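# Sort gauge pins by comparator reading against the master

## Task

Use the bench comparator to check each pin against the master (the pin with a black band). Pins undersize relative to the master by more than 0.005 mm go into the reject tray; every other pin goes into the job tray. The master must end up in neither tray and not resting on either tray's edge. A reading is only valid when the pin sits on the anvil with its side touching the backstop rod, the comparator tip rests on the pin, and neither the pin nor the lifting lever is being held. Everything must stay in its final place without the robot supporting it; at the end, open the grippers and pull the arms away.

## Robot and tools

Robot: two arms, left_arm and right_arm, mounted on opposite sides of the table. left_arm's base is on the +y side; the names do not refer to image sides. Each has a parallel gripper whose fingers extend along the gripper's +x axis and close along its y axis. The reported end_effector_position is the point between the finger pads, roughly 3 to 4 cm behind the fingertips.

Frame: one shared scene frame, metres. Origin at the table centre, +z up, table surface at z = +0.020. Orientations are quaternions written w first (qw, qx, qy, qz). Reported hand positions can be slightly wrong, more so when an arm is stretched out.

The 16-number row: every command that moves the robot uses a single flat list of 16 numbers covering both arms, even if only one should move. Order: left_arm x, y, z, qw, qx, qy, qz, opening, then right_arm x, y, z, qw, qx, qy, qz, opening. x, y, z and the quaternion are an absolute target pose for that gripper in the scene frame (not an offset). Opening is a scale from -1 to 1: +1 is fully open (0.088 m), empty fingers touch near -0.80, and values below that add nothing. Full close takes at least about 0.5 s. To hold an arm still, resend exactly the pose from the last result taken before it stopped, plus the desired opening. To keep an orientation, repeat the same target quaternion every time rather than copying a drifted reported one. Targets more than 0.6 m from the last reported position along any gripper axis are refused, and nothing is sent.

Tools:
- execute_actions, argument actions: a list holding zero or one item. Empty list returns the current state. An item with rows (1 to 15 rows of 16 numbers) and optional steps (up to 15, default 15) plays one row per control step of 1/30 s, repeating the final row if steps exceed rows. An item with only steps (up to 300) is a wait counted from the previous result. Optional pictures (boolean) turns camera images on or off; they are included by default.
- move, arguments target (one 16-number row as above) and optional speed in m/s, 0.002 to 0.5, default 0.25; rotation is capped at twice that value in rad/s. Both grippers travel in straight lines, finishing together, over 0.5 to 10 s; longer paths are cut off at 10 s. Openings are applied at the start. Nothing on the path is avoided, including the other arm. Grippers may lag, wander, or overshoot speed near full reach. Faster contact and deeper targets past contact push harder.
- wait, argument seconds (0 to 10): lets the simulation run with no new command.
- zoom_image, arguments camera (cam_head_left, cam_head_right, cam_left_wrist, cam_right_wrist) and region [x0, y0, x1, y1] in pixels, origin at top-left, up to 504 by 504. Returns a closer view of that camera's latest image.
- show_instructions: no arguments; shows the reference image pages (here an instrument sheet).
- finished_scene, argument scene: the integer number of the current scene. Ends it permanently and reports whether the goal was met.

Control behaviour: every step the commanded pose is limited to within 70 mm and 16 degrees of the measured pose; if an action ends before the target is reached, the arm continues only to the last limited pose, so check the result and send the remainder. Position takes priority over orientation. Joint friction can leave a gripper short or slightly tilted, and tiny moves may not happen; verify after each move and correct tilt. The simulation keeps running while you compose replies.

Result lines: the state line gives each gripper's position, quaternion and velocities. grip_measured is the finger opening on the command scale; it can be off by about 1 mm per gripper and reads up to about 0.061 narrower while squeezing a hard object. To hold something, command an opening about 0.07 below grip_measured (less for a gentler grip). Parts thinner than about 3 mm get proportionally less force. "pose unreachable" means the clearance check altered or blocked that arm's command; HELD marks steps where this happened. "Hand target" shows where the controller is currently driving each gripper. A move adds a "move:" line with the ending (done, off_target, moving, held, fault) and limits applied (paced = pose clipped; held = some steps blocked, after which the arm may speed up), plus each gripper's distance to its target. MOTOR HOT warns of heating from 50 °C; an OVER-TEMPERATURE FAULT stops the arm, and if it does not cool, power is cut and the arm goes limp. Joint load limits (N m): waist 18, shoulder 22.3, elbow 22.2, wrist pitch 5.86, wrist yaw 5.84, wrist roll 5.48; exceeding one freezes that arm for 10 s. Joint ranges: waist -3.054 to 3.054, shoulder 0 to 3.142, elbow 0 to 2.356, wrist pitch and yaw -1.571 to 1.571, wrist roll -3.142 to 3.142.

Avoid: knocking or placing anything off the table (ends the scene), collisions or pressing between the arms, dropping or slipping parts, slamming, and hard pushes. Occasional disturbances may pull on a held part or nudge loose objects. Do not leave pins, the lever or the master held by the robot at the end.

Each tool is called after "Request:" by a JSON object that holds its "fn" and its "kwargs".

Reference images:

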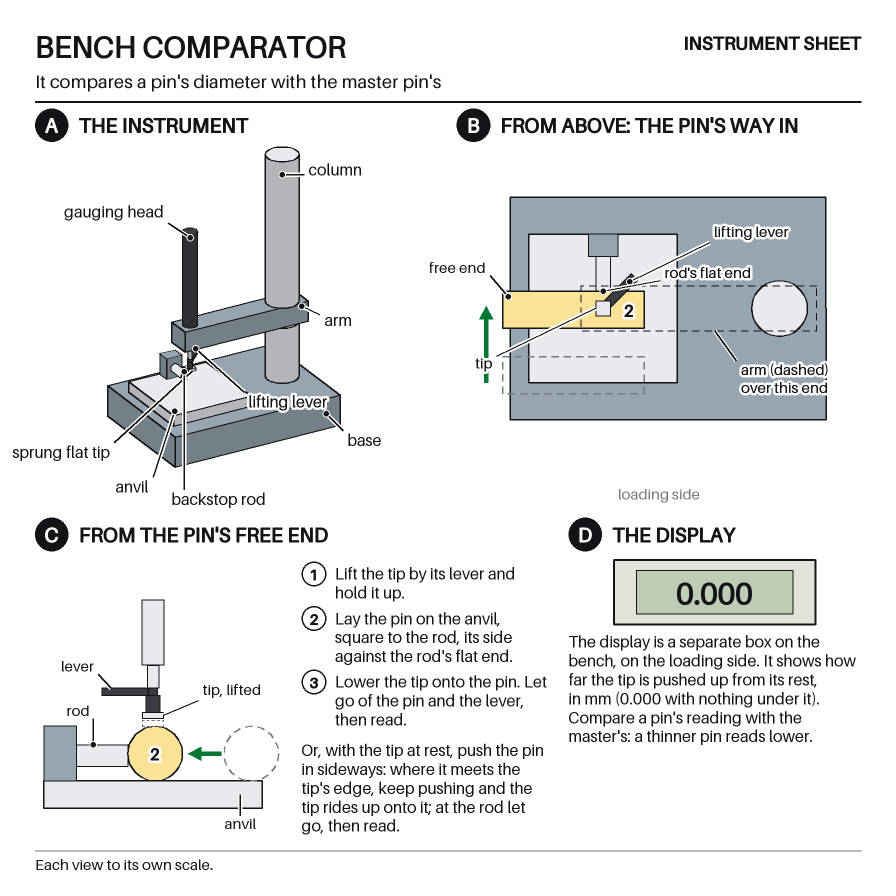

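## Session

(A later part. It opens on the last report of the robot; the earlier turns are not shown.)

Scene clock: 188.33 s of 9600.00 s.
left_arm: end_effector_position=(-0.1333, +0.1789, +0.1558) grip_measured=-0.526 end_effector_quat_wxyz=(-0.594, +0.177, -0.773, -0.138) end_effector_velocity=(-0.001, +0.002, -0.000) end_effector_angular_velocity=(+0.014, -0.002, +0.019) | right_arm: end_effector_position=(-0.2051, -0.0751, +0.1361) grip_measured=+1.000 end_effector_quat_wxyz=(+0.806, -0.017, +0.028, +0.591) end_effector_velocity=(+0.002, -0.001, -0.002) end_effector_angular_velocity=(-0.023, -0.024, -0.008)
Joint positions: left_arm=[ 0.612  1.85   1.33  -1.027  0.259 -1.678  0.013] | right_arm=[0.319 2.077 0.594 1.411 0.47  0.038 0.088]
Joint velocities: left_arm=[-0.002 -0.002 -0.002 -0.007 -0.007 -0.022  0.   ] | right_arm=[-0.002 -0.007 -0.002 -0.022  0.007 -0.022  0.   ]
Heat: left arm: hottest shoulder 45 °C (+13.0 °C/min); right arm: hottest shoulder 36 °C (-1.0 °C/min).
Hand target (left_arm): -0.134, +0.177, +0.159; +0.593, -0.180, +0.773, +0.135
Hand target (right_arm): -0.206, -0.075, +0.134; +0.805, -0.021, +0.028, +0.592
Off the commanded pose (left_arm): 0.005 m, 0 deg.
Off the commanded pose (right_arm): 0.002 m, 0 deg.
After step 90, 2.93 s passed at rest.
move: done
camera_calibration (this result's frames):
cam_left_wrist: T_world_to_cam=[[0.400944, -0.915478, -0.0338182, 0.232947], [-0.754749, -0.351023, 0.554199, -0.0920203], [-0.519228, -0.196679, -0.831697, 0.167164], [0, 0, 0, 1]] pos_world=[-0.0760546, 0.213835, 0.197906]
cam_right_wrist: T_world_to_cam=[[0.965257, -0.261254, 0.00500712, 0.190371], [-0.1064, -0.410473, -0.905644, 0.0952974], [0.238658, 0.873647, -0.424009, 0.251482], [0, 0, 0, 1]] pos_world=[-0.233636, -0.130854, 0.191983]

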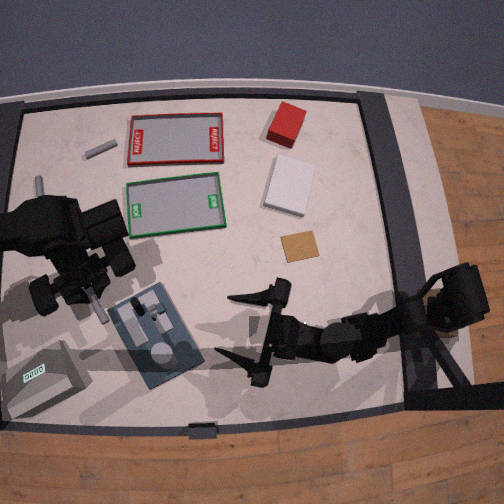

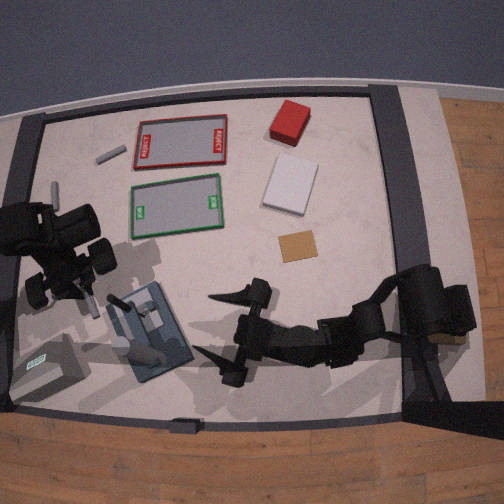

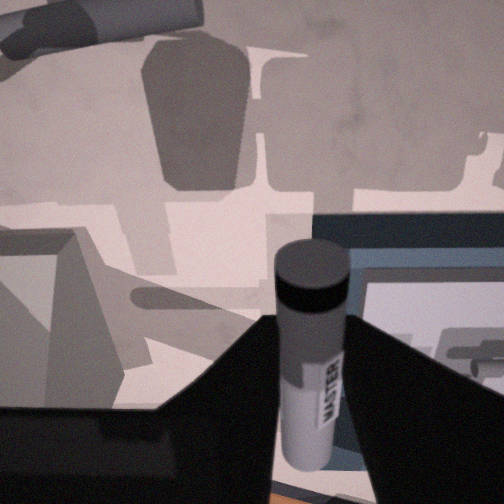

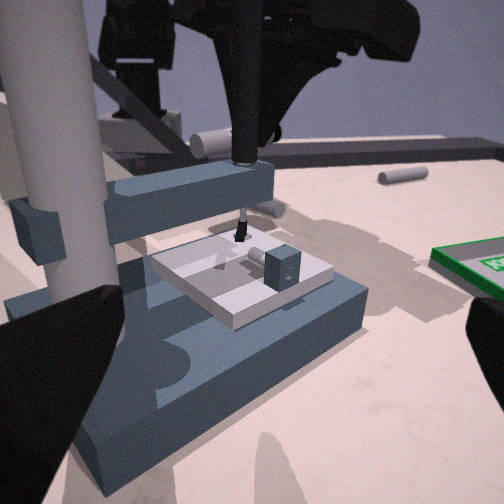

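Request:
{"fn": "move", "kwargs": {"target": [-0.1382, 0.1326, 0.122, 0.5932, -0.1785, 0.7730, 0.1369, -0.62, -0.206, -0.075, 0.134, 0.8054, -0.0207, 0.0281, 0.5916, 1.0], "speed": 0.06}}

Scene clock: 232.37 s of 9600.00 s.
left_arm: end_effector_position=(-0.1384, +0.1369, +0.1233) grip_measured=-0.526 end_effector_quat_wxyz=(-0.593, +0.177, -0.773, -0.138) end_effector_velocity=(+0.003, -0.001, +0.002) end_effector_angular_velocity=(+0.005, -0.005, +0.024) | right_arm: end_effector_position=(-0.2051, -0.0751, +0.1361) grip_measured=+1.000 end_effector_quat_wxyz=(+0.806, -0.017, +0.028, +0.591) end_effector_velocity=(+0.000, -0.001, +0.003) end_effector_angular_velocity=(+0.015, -0.005, -0.004)
Joint positions: left_arm=[ 0.562  2.023  1.434 -0.945  0.259 -1.73   0.013] | right_arm=[0.319 2.077 0.594 1.411 0.47  0.038 0.088]
Joint velocities: left_arm=[ 0.002  0.002  0.012 -0.007 -0.007 -0.022 -0.   ] | right_arm=[ 0.002  0.002 -0.002  0.022  0.007 -0.007  0.   ]
Heat: left arm: hottest shoulder 42 °C (+2.0 °C/min); right arm: hottest shoulder 36 °C (+0.0 °C/min).
Hand target (left_arm): -0.138, +0.133, +0.122; +0.593, -0.179, +0.773, +0.137
Hand target (right_arm): -0.206, -0.075, +0.134; +0.805, -0.021, +0.028, +0.592
Off the commanded pose (left_arm): 0.005 m, 0 deg.
Off the commanded pose (right_arm): 0.002 m, 0 deg.
After step 90, 39.70 s passed at rest.
move: done
camera_calibration (this result's frames):
cam_left_wrist: T_world_to_cam=[[0.401026, -0.915436, -0.0339778, 0.195502], [-0.753883, -0.350871, 0.555473, -0.092615], [-0.520422, -0.197144, -0.83084, 0.129061], [0, 0, 0, 1]] pos_world=[-0.081056, 0.171918, 0.165317]
cam_right_wrist: T_world_to_cam=[[0.965257, -0.261254, 0.00500712, 0.190371], [-0.1064, -0.410473, -0.905644, 0.0952974], [0.238658, 0.873647, -0.424009, 0.251482], [0, 0, 0, 1]] pos_world=[-0.233636, -0.130854, 0.191983]

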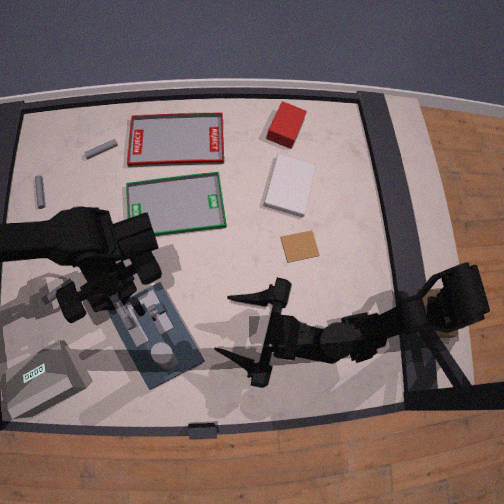

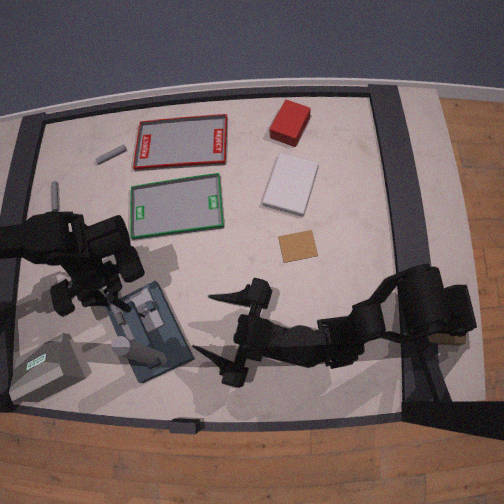

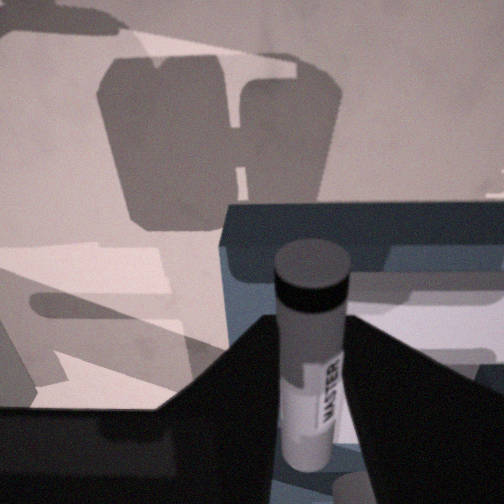

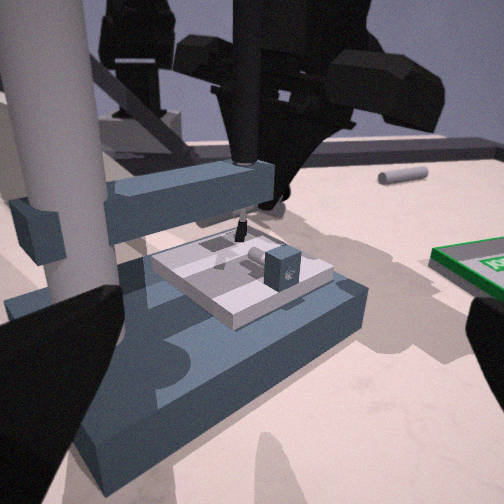

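Request:
{"fn": "zoom_image", "kwargs": {"camera": "cam_right_wrist", "region": [130, 140, 350, 360]}}

Request:
{"fn": "zoom_image", "kwargs": {"camera": "cam_head_left", "region": [80, 250, 220, 390]}}

Request:
{"fn": "zoom_image", "kwargs": {"camera": "cam_left_wrist", "region": [200, 180, 504, 484]}}

Region (130, 140, 350, 360) of cam_right_wrist's 504x504 image, scaled by 2.291, with more detail than that image has.

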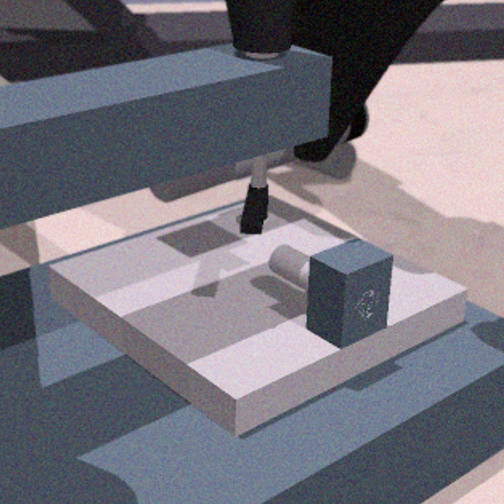

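Region (80, 250, 220, 390) of cam_head_left's 504x504 image, scaled by 3.600, with more detail than that image has.

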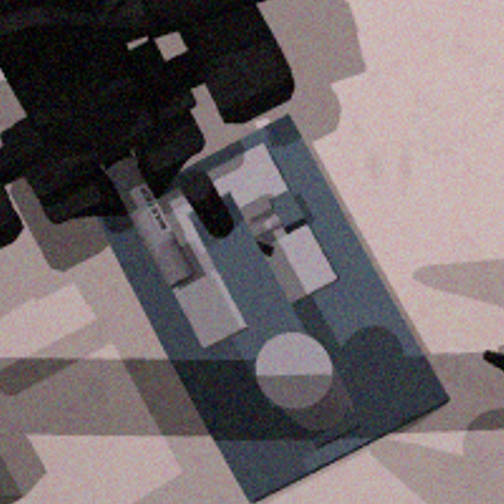

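Region (200, 180, 504, 484) of cam_left_wrist's 504x504 image, scaled by 1.658, with more detail than that image has.

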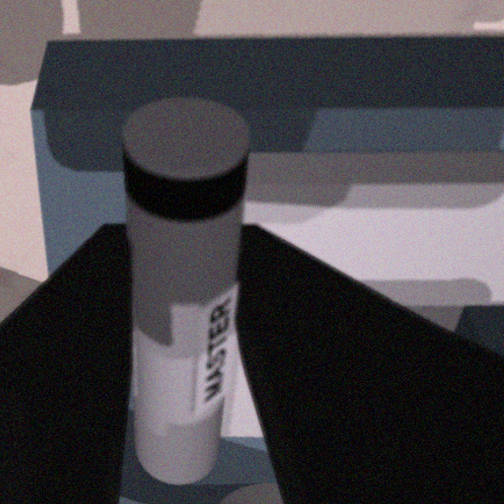

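Request:
{"fn": "move", "kwargs": {"target": [-0.1394, 0.1215, 0.113, 0.5932, -0.1785, 0.7730, 0.1369, -0.62, -0.206, -0.075, 0.134, 0.8054, -0.0207, 0.0281, 0.5916, 1.0], "speed": 0.02}}

Scene clock: 248.00 s of 9600.00 s.
left_arm: end_effector_position=(-0.1394, +0.1259, +0.1142) grip_measured=-0.526 end_effector_quat_wxyz=(-0.593, +0.177, -0.773, -0.138) end_effector_velocity=(+0.002, +0.002, -0.001) end_effector_angular_velocity=(+0.015, -0.018, +0.006) | right_arm: end_effector_position=(-0.2051, -0.0751, +0.1361) grip_measured=+1.000 end_effector_quat_wxyz=(+0.806, -0.017, +0.028, +0.591) end_effector_velocity=(-0.002, +0.002, +0.003) end_effector_angular_velocity=(+0.010, -0.003, +0.020)
Joint positions: left_arm=[ 0.551  2.071  1.469 -0.929  0.258 -1.742  0.013] | right_arm=[0.319 2.077 0.594 1.411 0.47  0.038 0.088]
Joint velocities: left_arm=[-0.002  0.002  0.002 -0.007 -0.022 -0.007 -0.   ] | right_arm=[-0.002 -0.002  0.002  0.007 -0.022 -0.007  0.   ]
Heat: left arm: hottest shoulder 41 °C (-5.0 °C/min); right arm: hottest shoulder 36 °C (+0.0 °C/min).
Hand target (left_arm): -0.139, +0.121, +0.113; +0.593, -0.179, +0.773, +0.137
Hand target (right_arm): -0.206, -0.075, +0.134; +0.805, -0.021, +0.028, +0.592
Off the commanded pose (left_arm): 0.005 m, 0 deg.
Off the commanded pose (right_arm): 0.002 m, 0 deg.
After step 90, 11.47 s passed at rest.
move: done
camera_calibration (this result's frames):
cam_left_wrist: T_world_to_cam=[[0.401368, -0.915287, -0.033957, 0.185506], [-0.753723, -0.35113, 0.555527, -0.0922213], [-0.52039, -0.197377, -0.830805, 0.118837], [0, 0, 0, 1]] pos_world=[-0.0821237, 0.160865, 0.156261]
cam_right_wrist: T_world_to_cam=[[0.965257, -0.261254, 0.00500712, 0.190371], [-0.1064, -0.410473, -0.905644, 0.0952974], [0.238658, 0.873647, -0.424009, 0.251482], [0, 0, 0, 1]] pos_world=[-0.233636, -0.130854, 0.191983]

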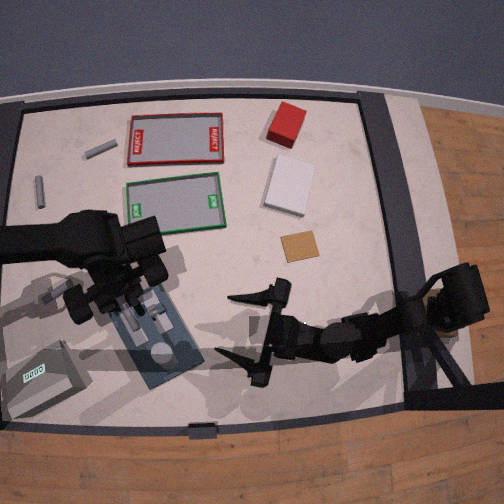

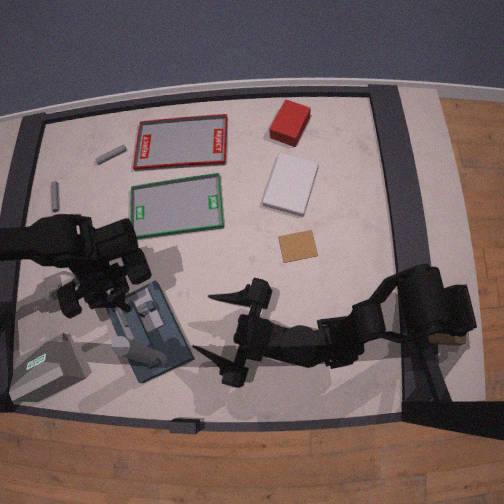

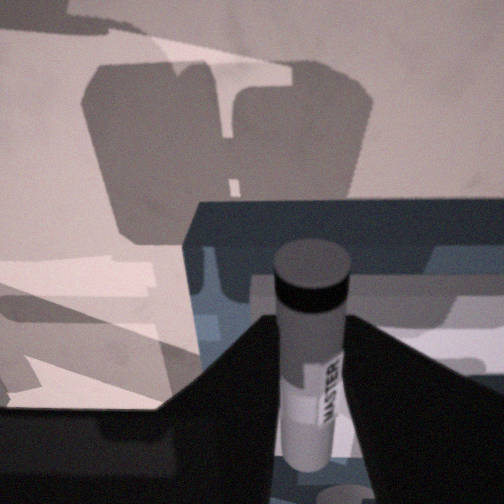

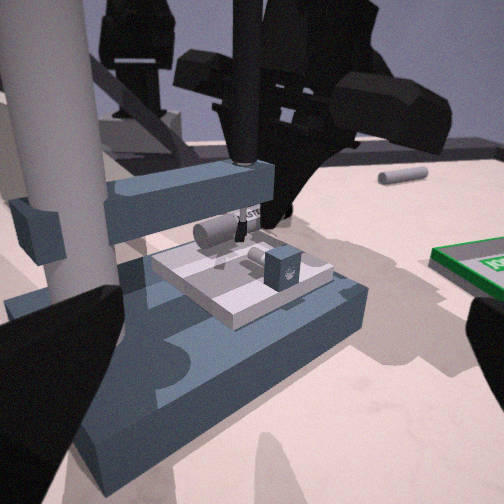

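Request:
{"fn": "zoom_image", "kwargs": {"camera": "cam_right_wrist", "region": [150, 170, 330, 350]}}

Request:
{"fn": "zoom_image", "kwargs": {"camera": "cam_left_wrist", "region": [170, 180, 494, 504]}}

Region (150, 170, 330, 350) of cam_right_wrist's 504x504 image, scaled by 2.800, with more detail than that image has.

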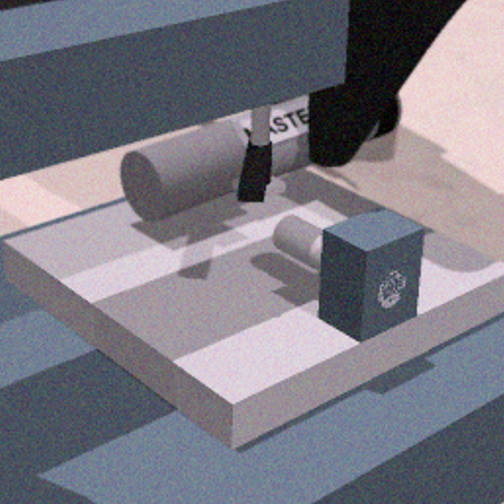

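Region (170, 180, 494, 504) of cam_left_wrist's 504x504 image, scaled by 1.556, with more detail than that image has.

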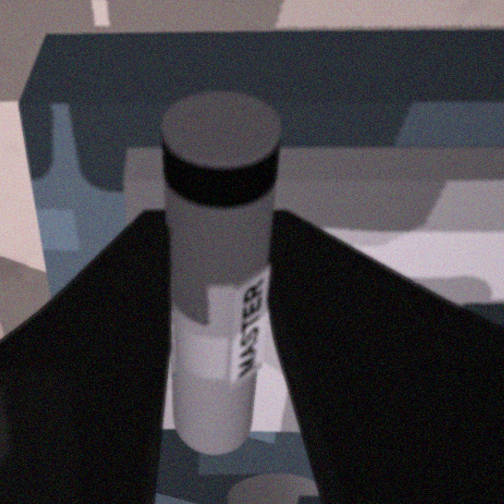

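Request:
{"fn": "move", "kwargs": {"target": [-0.1394, 0.1215, 0.107, 0.5932, -0.1785, 0.7730, 0.1369, -0.62, -0.206, -0.075, 0.134, 0.8054, -0.0207, 0.0281, 0.5916, 1.0], "speed": 0.01}}

Scene clock: 256.07 s of 9600.00 s.
left_arm: end_effector_position=(-0.1385, +0.1222, +0.1113) grip_measured=-0.526 end_effector_quat_wxyz=(-0.593, +0.180, -0.773, -0.133) end_effector_velocity=(+0.002, +0.003, -0.001) end_effector_angular_velocity=(+0.018, -0.016, +0.020) | right_arm: end_effector_position=(-0.2051, -0.0751, +0.1361) grip_measured=+1.000 end_effector_quat_wxyz=(+0.806, -0.017, +0.028, +0.591) end_effector_velocity=(+0.004, -0.002, -0.006) end_effector_angular_velocity=(-0.028, -0.013, -0.024)
Joint positions: left_arm=[ 0.55   2.08   1.47  -0.909  0.258 -1.742  0.013] | right_arm=[0.319 2.077 0.594 1.411 0.47  0.038 0.088]
Joint velocities: left_arm=[-0.002 -0.002 -0.002 -0.007 -0.022 -0.022 -0.   ] | right_arm=[-0.002  0.002 -0.002 -0.022  0.022 -0.007  0.   ]
Heat: left arm: hottest shoulder 41 °C (-3.0 °C/min); right arm: hottest shoulder 36 °C (+0.0 °C/min).
Hand target (left_arm): -0.139, +0.122, +0.107; +0.593, -0.178, +0.773, +0.137
Hand target (right_arm): -0.206, -0.075, +0.134; +0.805, -0.021, +0.028, +0.592
Off the commanded pose (left_arm): 0.004 m, 0 deg.
Off the commanded pose (right_arm): 0.002 m, 0 deg.
After step 90, 4.00 s passed at rest.
move: done
camera_calibration (this result's frames):
cam_left_wrist: T_world_to_cam=[[0.401113, -0.915759, -0.0222293, 0.180366], [-0.75572, -0.344534, 0.556942, -0.092448], [-0.517683, -0.206598, -0.830254, 0.117634], [0, 0, 0, 1]] pos_world=[-0.0813151, 0.157623, 0.153163]
cam_right_wrist: T_world_to_cam=[[0.965257, -0.261254, 0.00500712, 0.190371], [-0.1064, -0.410473, -0.905644, 0.0952974], [0.238658, 0.873647, -0.424009, 0.251482], [0, 0, 0, 1]] pos_world=[-0.233636, -0.130854, 0.191983]

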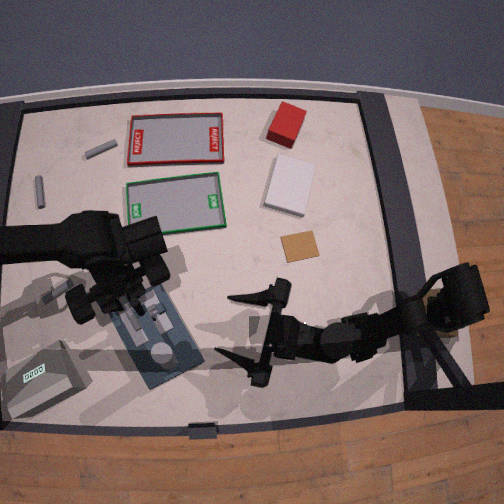

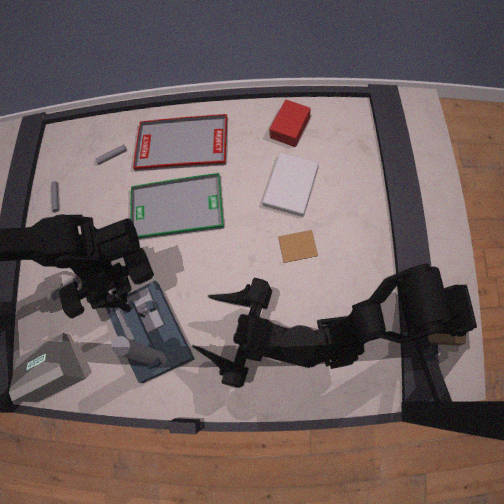

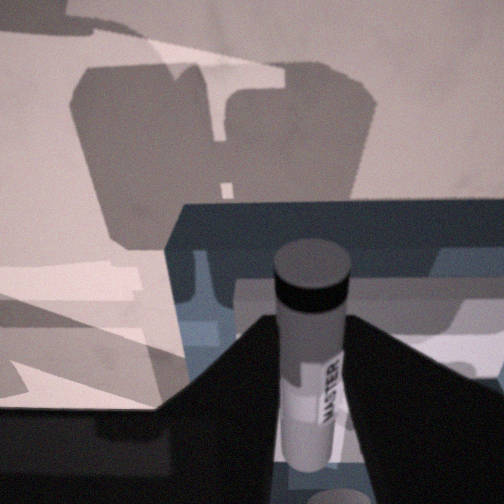

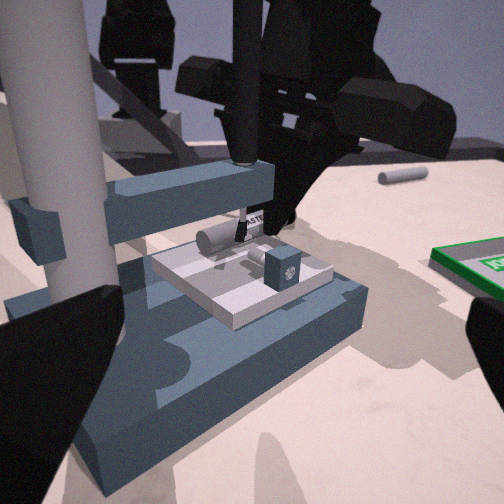

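Request:
{"fn": "move", "kwargs": {"target": [-0.1335, 0.1090, 0.108, 0.5932, -0.1785, 0.7730, 0.1369, -0.62, -0.206, -0.075, 0.134, 0.8054, -0.0207, 0.0281, 0.5916, 1.0], "speed": 0.01}}

Request:
{"fn": "zoom_image", "kwargs": {"camera": "cam_right_wrist", "region": [150, 170, 330, 350]}}

Scene clock: 267.60 s of 9600.00 s.
left_arm: end_effector_position=(-0.1353, +0.1112, +0.1105) grip_measured=-0.526 end_effector_quat_wxyz=(-0.593, +0.179, -0.773, -0.135) end_effector_velocity=(-0.002, -0.001, +0.001) end_effector_angular_velocity=(+0.006, -0.005, +0.000) | right_arm: end_effector_position=(-0.2051, -0.0751, +0.1361) grip_measured=+1.000 end_effector_quat_wxyz=(+0.806, -0.017, +0.028, +0.591) end_effector_velocity=(+0.002, -0.001, -0.001) end_effector_angular_velocity=(-0.014, -0.023, -0.008)
Joint positions: left_arm=[ 0.55   2.125  1.537 -0.935  0.258 -1.742  0.013] | right_arm=[0.319 2.077 0.594 1.411 0.47  0.038 0.088]
Joint velocities: left_arm=[-0.007  0.002  0.007 -0.007 -0.007 -0.007 -0.   ] | right_arm=[-0.002 -0.002 -0.002 -0.007  0.007 -0.022  0.   ]
Heat: left arm: hottest shoulder 41 °C (-2.0 °C/min); right arm: hottest shoulder 36 °C (+0.0 °C/min).
Hand target (left_arm): -0.133, +0.109, +0.108; +0.593, -0.179, +0.773, +0.137
Hand target (right_arm): -0.206, -0.075, +0.134; +0.805, -0.021, +0.028, +0.592
Off the commanded pose (left_arm): 0.004 m, 0 deg.
Off the commanded pose (right_arm): 0.002 m, 0 deg.
After step 90, 6.87 s passed at rest.
move: done
camera_calibration (this result's frames):
cam_left_wrist: T_world_to_cam=[[0.401087, -0.91567, -0.0260129, 0.169453], [-0.755118, -0.34657, 0.556494, -0.0929509], [-0.51858, -0.20356, -0.830444, 0.115914], [0, 0, 0, 1]] pos_world=[-0.0780433, 0.146545, 0.152395]
cam_right_wrist: T_world_to_cam=[[0.965257, -0.261254, 0.00500712, 0.190371], [-0.1064, -0.410473, -0.905644, 0.0952974], [0.238658, 0.873647, -0.424009, 0.251482], [0, 0, 0, 1]] pos_world=[-0.233636, -0.130854, 0.191983]

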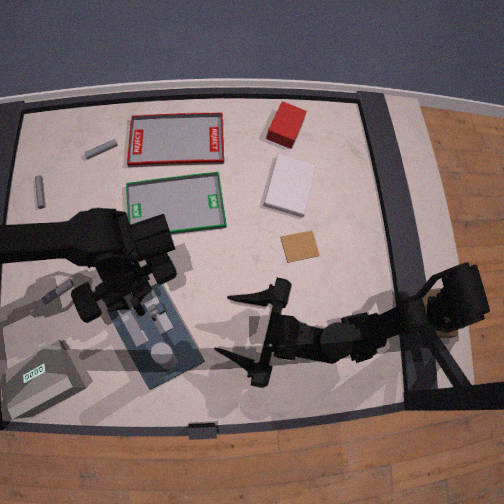

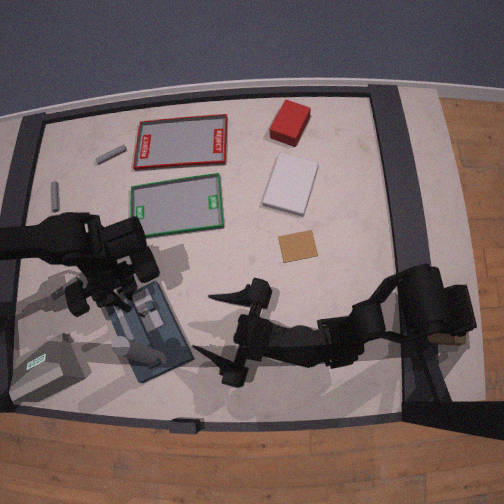

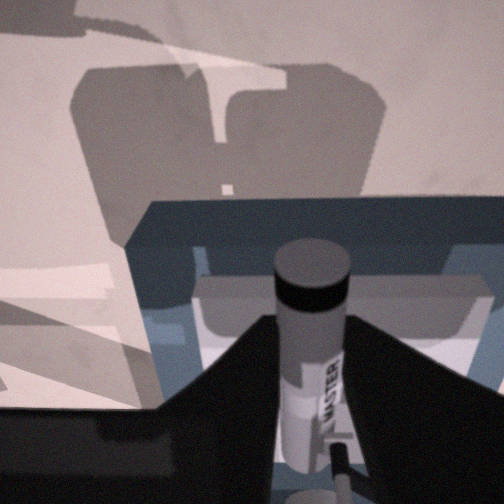

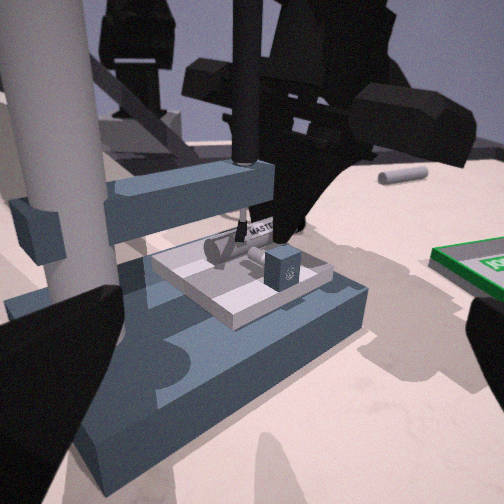

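Region (150, 170, 330, 350) of cam_right_wrist's 504x504 image, scaled by 2.800, with more detail than that image has.

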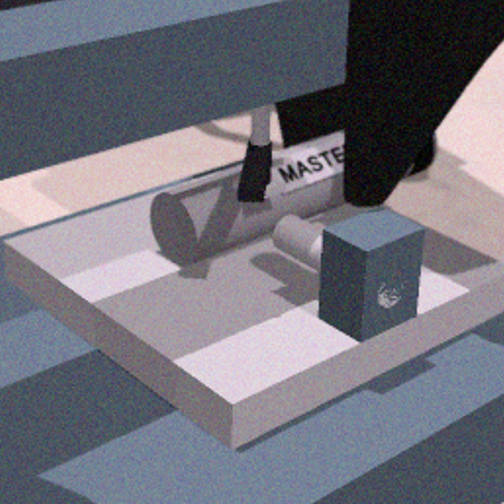

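Request:
{"fn": "move", "kwargs": {"target": [-0.1292, 0.0998, 0.108, 0.5932, -0.1785, 0.7730, 0.1369, -0.62, -0.206, -0.075, 0.134, 0.8054, -0.0207, 0.0281, 0.5916, 1.0], "speed": 0.008}}

Request:
{"fn": "zoom_image", "kwargs": {"camera": "cam_right_wrist", "region": [150, 170, 330, 350]}}

Request:
{"fn": "zoom_image", "kwargs": {"camera": "cam_head_left", "region": [10, 350, 60, 400]}}

Scene clock: 276.00 s of 9600.00 s.
left_arm: end_effector_position=(-0.1317, +0.1026, +0.1106) grip_measured=-0.526 end_effector_quat_wxyz=(-0.593, +0.178, -0.773, -0.136) end_effector_velocity=(+0.001, +0.004, +0.001) end_effector_angular_velocity=(+0.024, -0.015, +0.006) | right_arm: end_effector_position=(-0.2051, -0.0751, +0.1361) grip_measured=+1.000 end_effector_quat_wxyz=(+0.806, -0.017, +0.028, +0.591) end_effector_velocity=(+0.000, -0.000, -0.003) end_effector_angular_velocity=(-0.014, -0.008, +0.005)
Joint positions: left_arm=[ 0.553  2.161  1.596 -0.961  0.258 -1.74   0.013] | right_arm=[0.319 2.077 0.594 1.411 0.47  0.038 0.088]
Joint velocities: left_arm=[-0.002 -0.002  0.002 -0.022 -0.022 -0.007 -0.   ] | right_arm=[-0.002  0.002 -0.002 -0.007 -0.007 -0.007  0.   ]
Heat: left arm: hottest shoulder 41 °C (-2.0 °C/min); right arm: hottest shoulder 36 °C (+0.0 °C/min).
Hand target (left_arm): -0.129, +0.100, +0.108; +0.593, -0.178, +0.773, +0.137
Hand target (right_arm): -0.206, -0.075, +0.134; +0.805, -0.021, +0.028, +0.592
Off the commanded pose (left_arm): 0.005 m, 0 deg.
Off the commanded pose (right_arm): 0.002 m, 0 deg.
After step 90, 3.53 s passed at rest.
move: done
camera_calibration (this result's frames):
cam_left_wrist: T_world_to_cam=[[0.401472, -0.915402, -0.0293026, 0.160523], [-0.754482, -0.348696, 0.556029, -0.0929631], [-0.519208, -0.201122, -0.830646, 0.115755], [0, 0, 0, 1]] pos_world=[-0.0744833, 0.137808, 0.152546]
cam_right_wrist: T_world_to_cam=[[0.965257, -0.261254, 0.00500712, 0.190371], [-0.1064, -0.410473, -0.905644, 0.0952974], [0.238658, 0.873647, -0.424009, 0.251482], [0, 0, 0, 1]] pos_world=[-0.233636, -0.130854, 0.191983]

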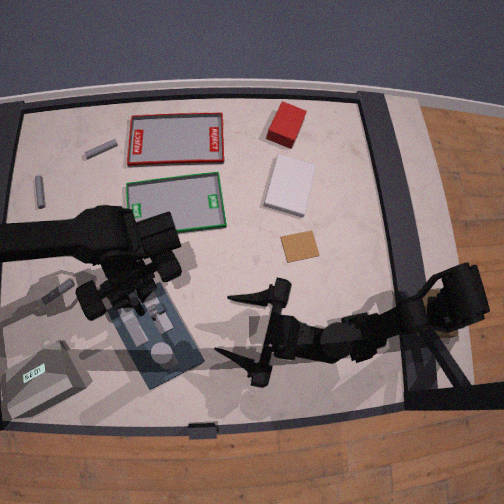

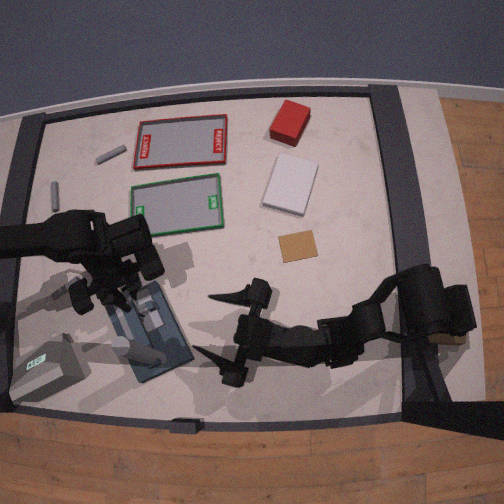

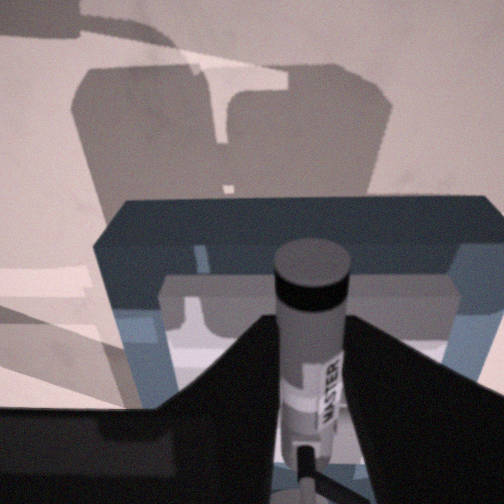

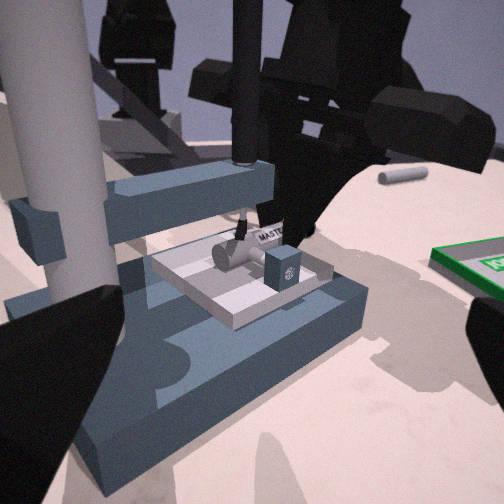

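Region (150, 170, 330, 350) of cam_right_wrist's 504x504 image, scaled by 2.800, with more detail than that image has.

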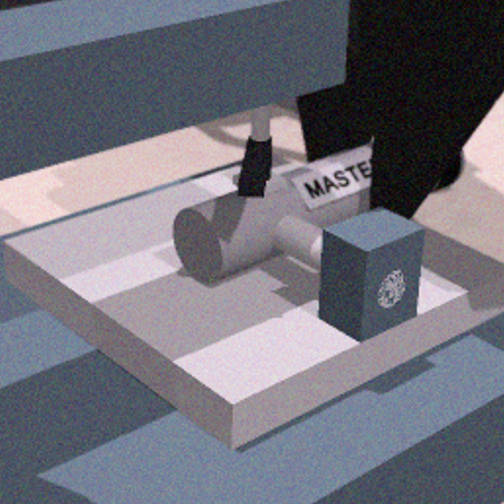

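Region (10, 350, 60, 400) of cam_head_left's 504x504 image, scaled by 10.080, with more detail than that image has.

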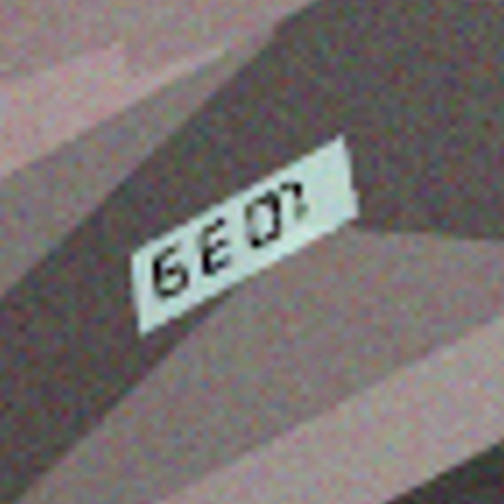

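Request:
{"fn": "zoom_image", "kwargs": {"camera": "cam_left_wrist", "region": [240, 360, 384, 504]}}

Request:
{"fn": "zoom_image", "kwargs": {"camera": "cam_head_right", "region": [100, 270, 190, 360]}}

Region (240, 360, 384, 504) of cam_left_wrist's 504x504 image, scaled by 3.500, with more detail than that image has.

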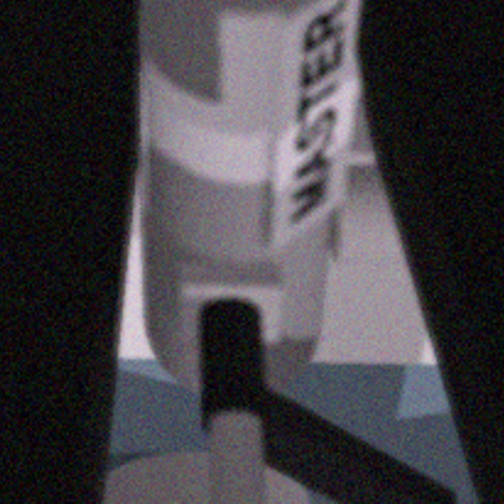

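Region (100, 270, 190, 360) of cam_head_right's 504x504 image, scaled by 5.600, with more detail than that image has.

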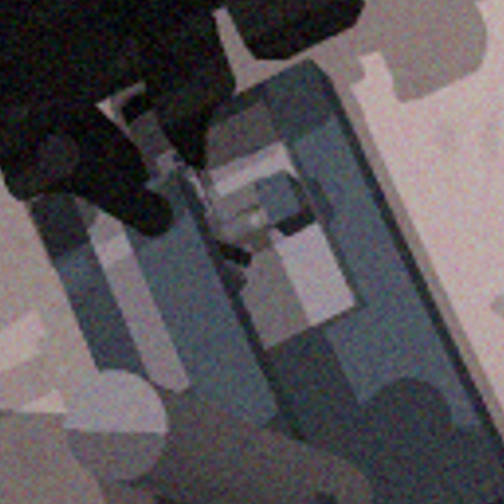

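Request:
{"fn": "move", "kwargs": {"target": [-0.1292, 0.0998, 0.108, 0.5932, -0.1785, 0.7730, 0.1369, -0.15, -0.206, -0.075, 0.134, 0.8054, -0.0207, 0.0281, 0.5916, 1.0], "speed": 0.008}}

Request:
{"fn": "zoom_image", "kwargs": {"camera": "cam_head_left", "region": [10, 350, 60, 400]}}

Request:
{"fn": "zoom_image", "kwargs": {"camera": "cam_left_wrist", "region": [220, 324, 400, 504]}}

Scene clock: 290.87 s of 9600.00 s.
left_arm: end_effector_position=(-0.1309, +0.1016, +0.1116) grip_measured=-0.153 end_effector_quat_wxyz=(-0.593, +0.180, -0.773, -0.135) end_effector_velocity=(+0.003, +0.003, -0.001) end_effector_angular_velocity=(+0.018, -0.016, +0.025) | right_arm: end_effector_position=(-0.2051, -0.0751, +0.1361) grip_measured=+1.000 end_effector_quat_wxyz=(+0.806, -0.017, +0.028, +0.591) end_effector_velocity=(+0.002, -0.001, -0.001) end_effector_angular_velocity=(-0.009, -0.009, -0.009)
Joint positions: left_arm=[ 0.554  2.162  1.6   -0.962  0.258 -1.74   0.032] | right_arm=[0.319 2.077 0.594 1.411 0.47  0.038 0.088]
Joint velocities: left_arm=[ 0.002 -0.002 -0.002 -0.007 -0.022 -0.022  0.   ] | right_arm=[-0.002 -0.002 -0.002 -0.007  0.007 -0.007  0.   ]
Heat: left arm: hottest shoulder 41 °C (-1.0 °C/min); right arm: hottest shoulder 36 °C (+0.0 °C/min).
Hand target (left_arm): -0.129, +0.100, +0.108; +0.593, -0.179, +0.773, +0.137
Hand target (right_arm): -0.206, -0.075, +0.134; +0.805, -0.021, +0.028, +0.592
Off the commanded pose (left_arm): 0.004 m, 0 deg.
Off the commanded pose (right_arm): 0.002 m, 0 deg.
After step 90, 11.07 s passed at rest.
move: done
camera_calibration (this result's frames):
cam_left_wrist: T_world_to_cam=[[0.402547, -0.915033, -0.0258969, 0.159031], [-0.75463, -0.347729, 0.556434, -0.0934212], [-0.51816, -0.204448, -0.830488, 0.117239], [0, 0, 0, 1]] pos_world=[-0.0737669, 0.137002, 0.153467]
cam_right_wrist: T_world_to_cam=[[0.965257, -0.261254, 0.00500712, 0.190371], [-0.1064, -0.410473, -0.905644, 0.0952974], [0.238658, 0.873647, -0.424009, 0.251482], [0, 0, 0, 1]] pos_world=[-0.233636, -0.130854, 0.191983]

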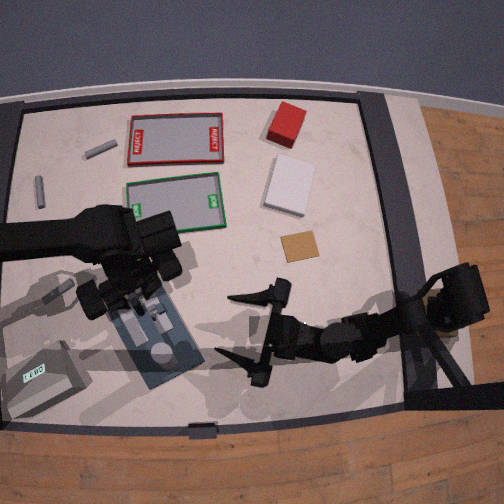

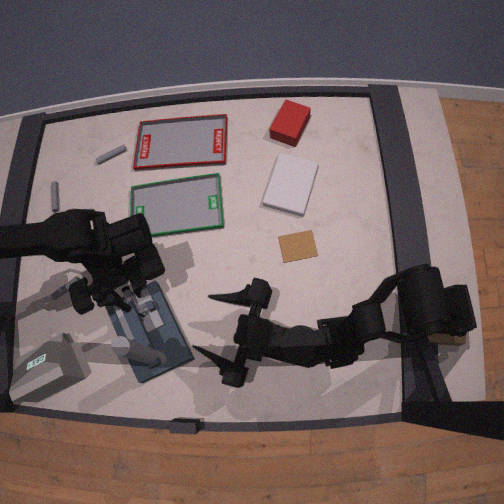

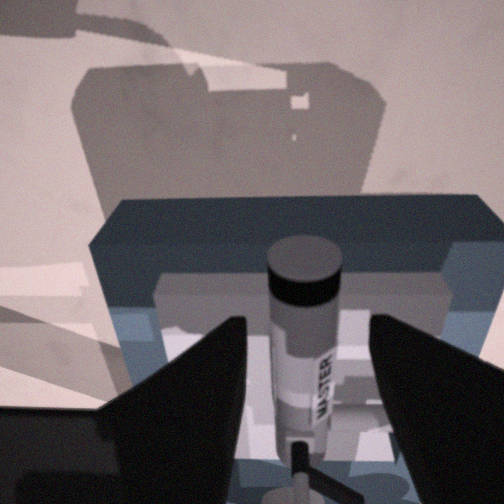

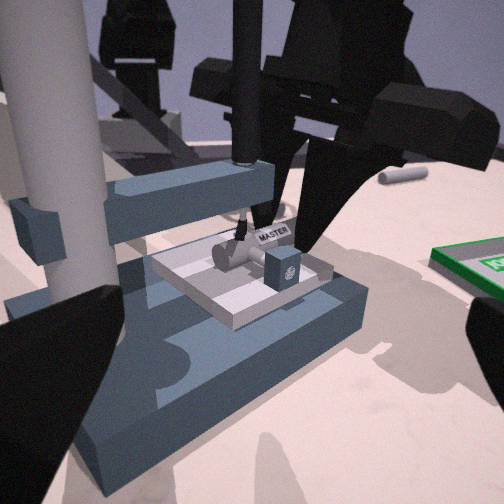

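Region (10, 350, 60, 400) of cam_head_left's 504x504 image, scaled by 10.080, with more detail than that image has.

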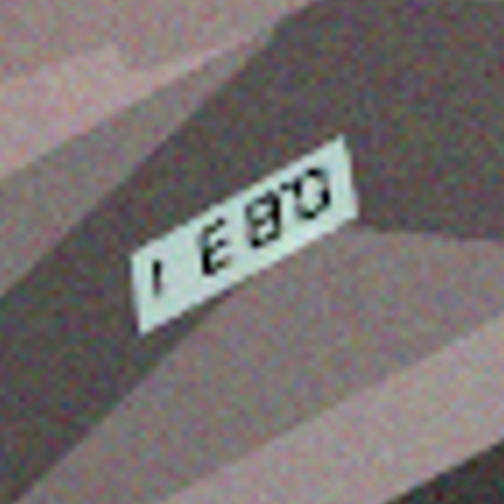

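Region (220, 324, 400, 504) of cam_left_wrist's 504x504 image, scaled by 2.800, with more detail than that image has.

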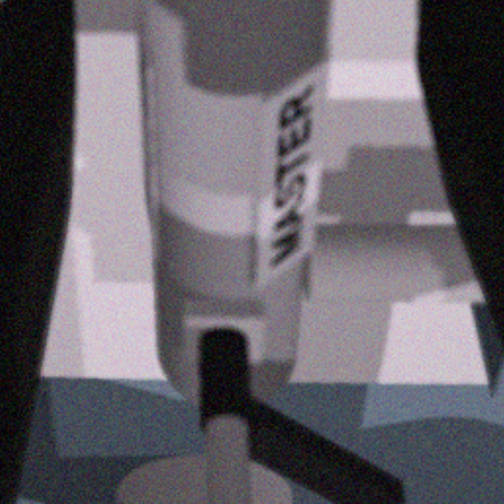

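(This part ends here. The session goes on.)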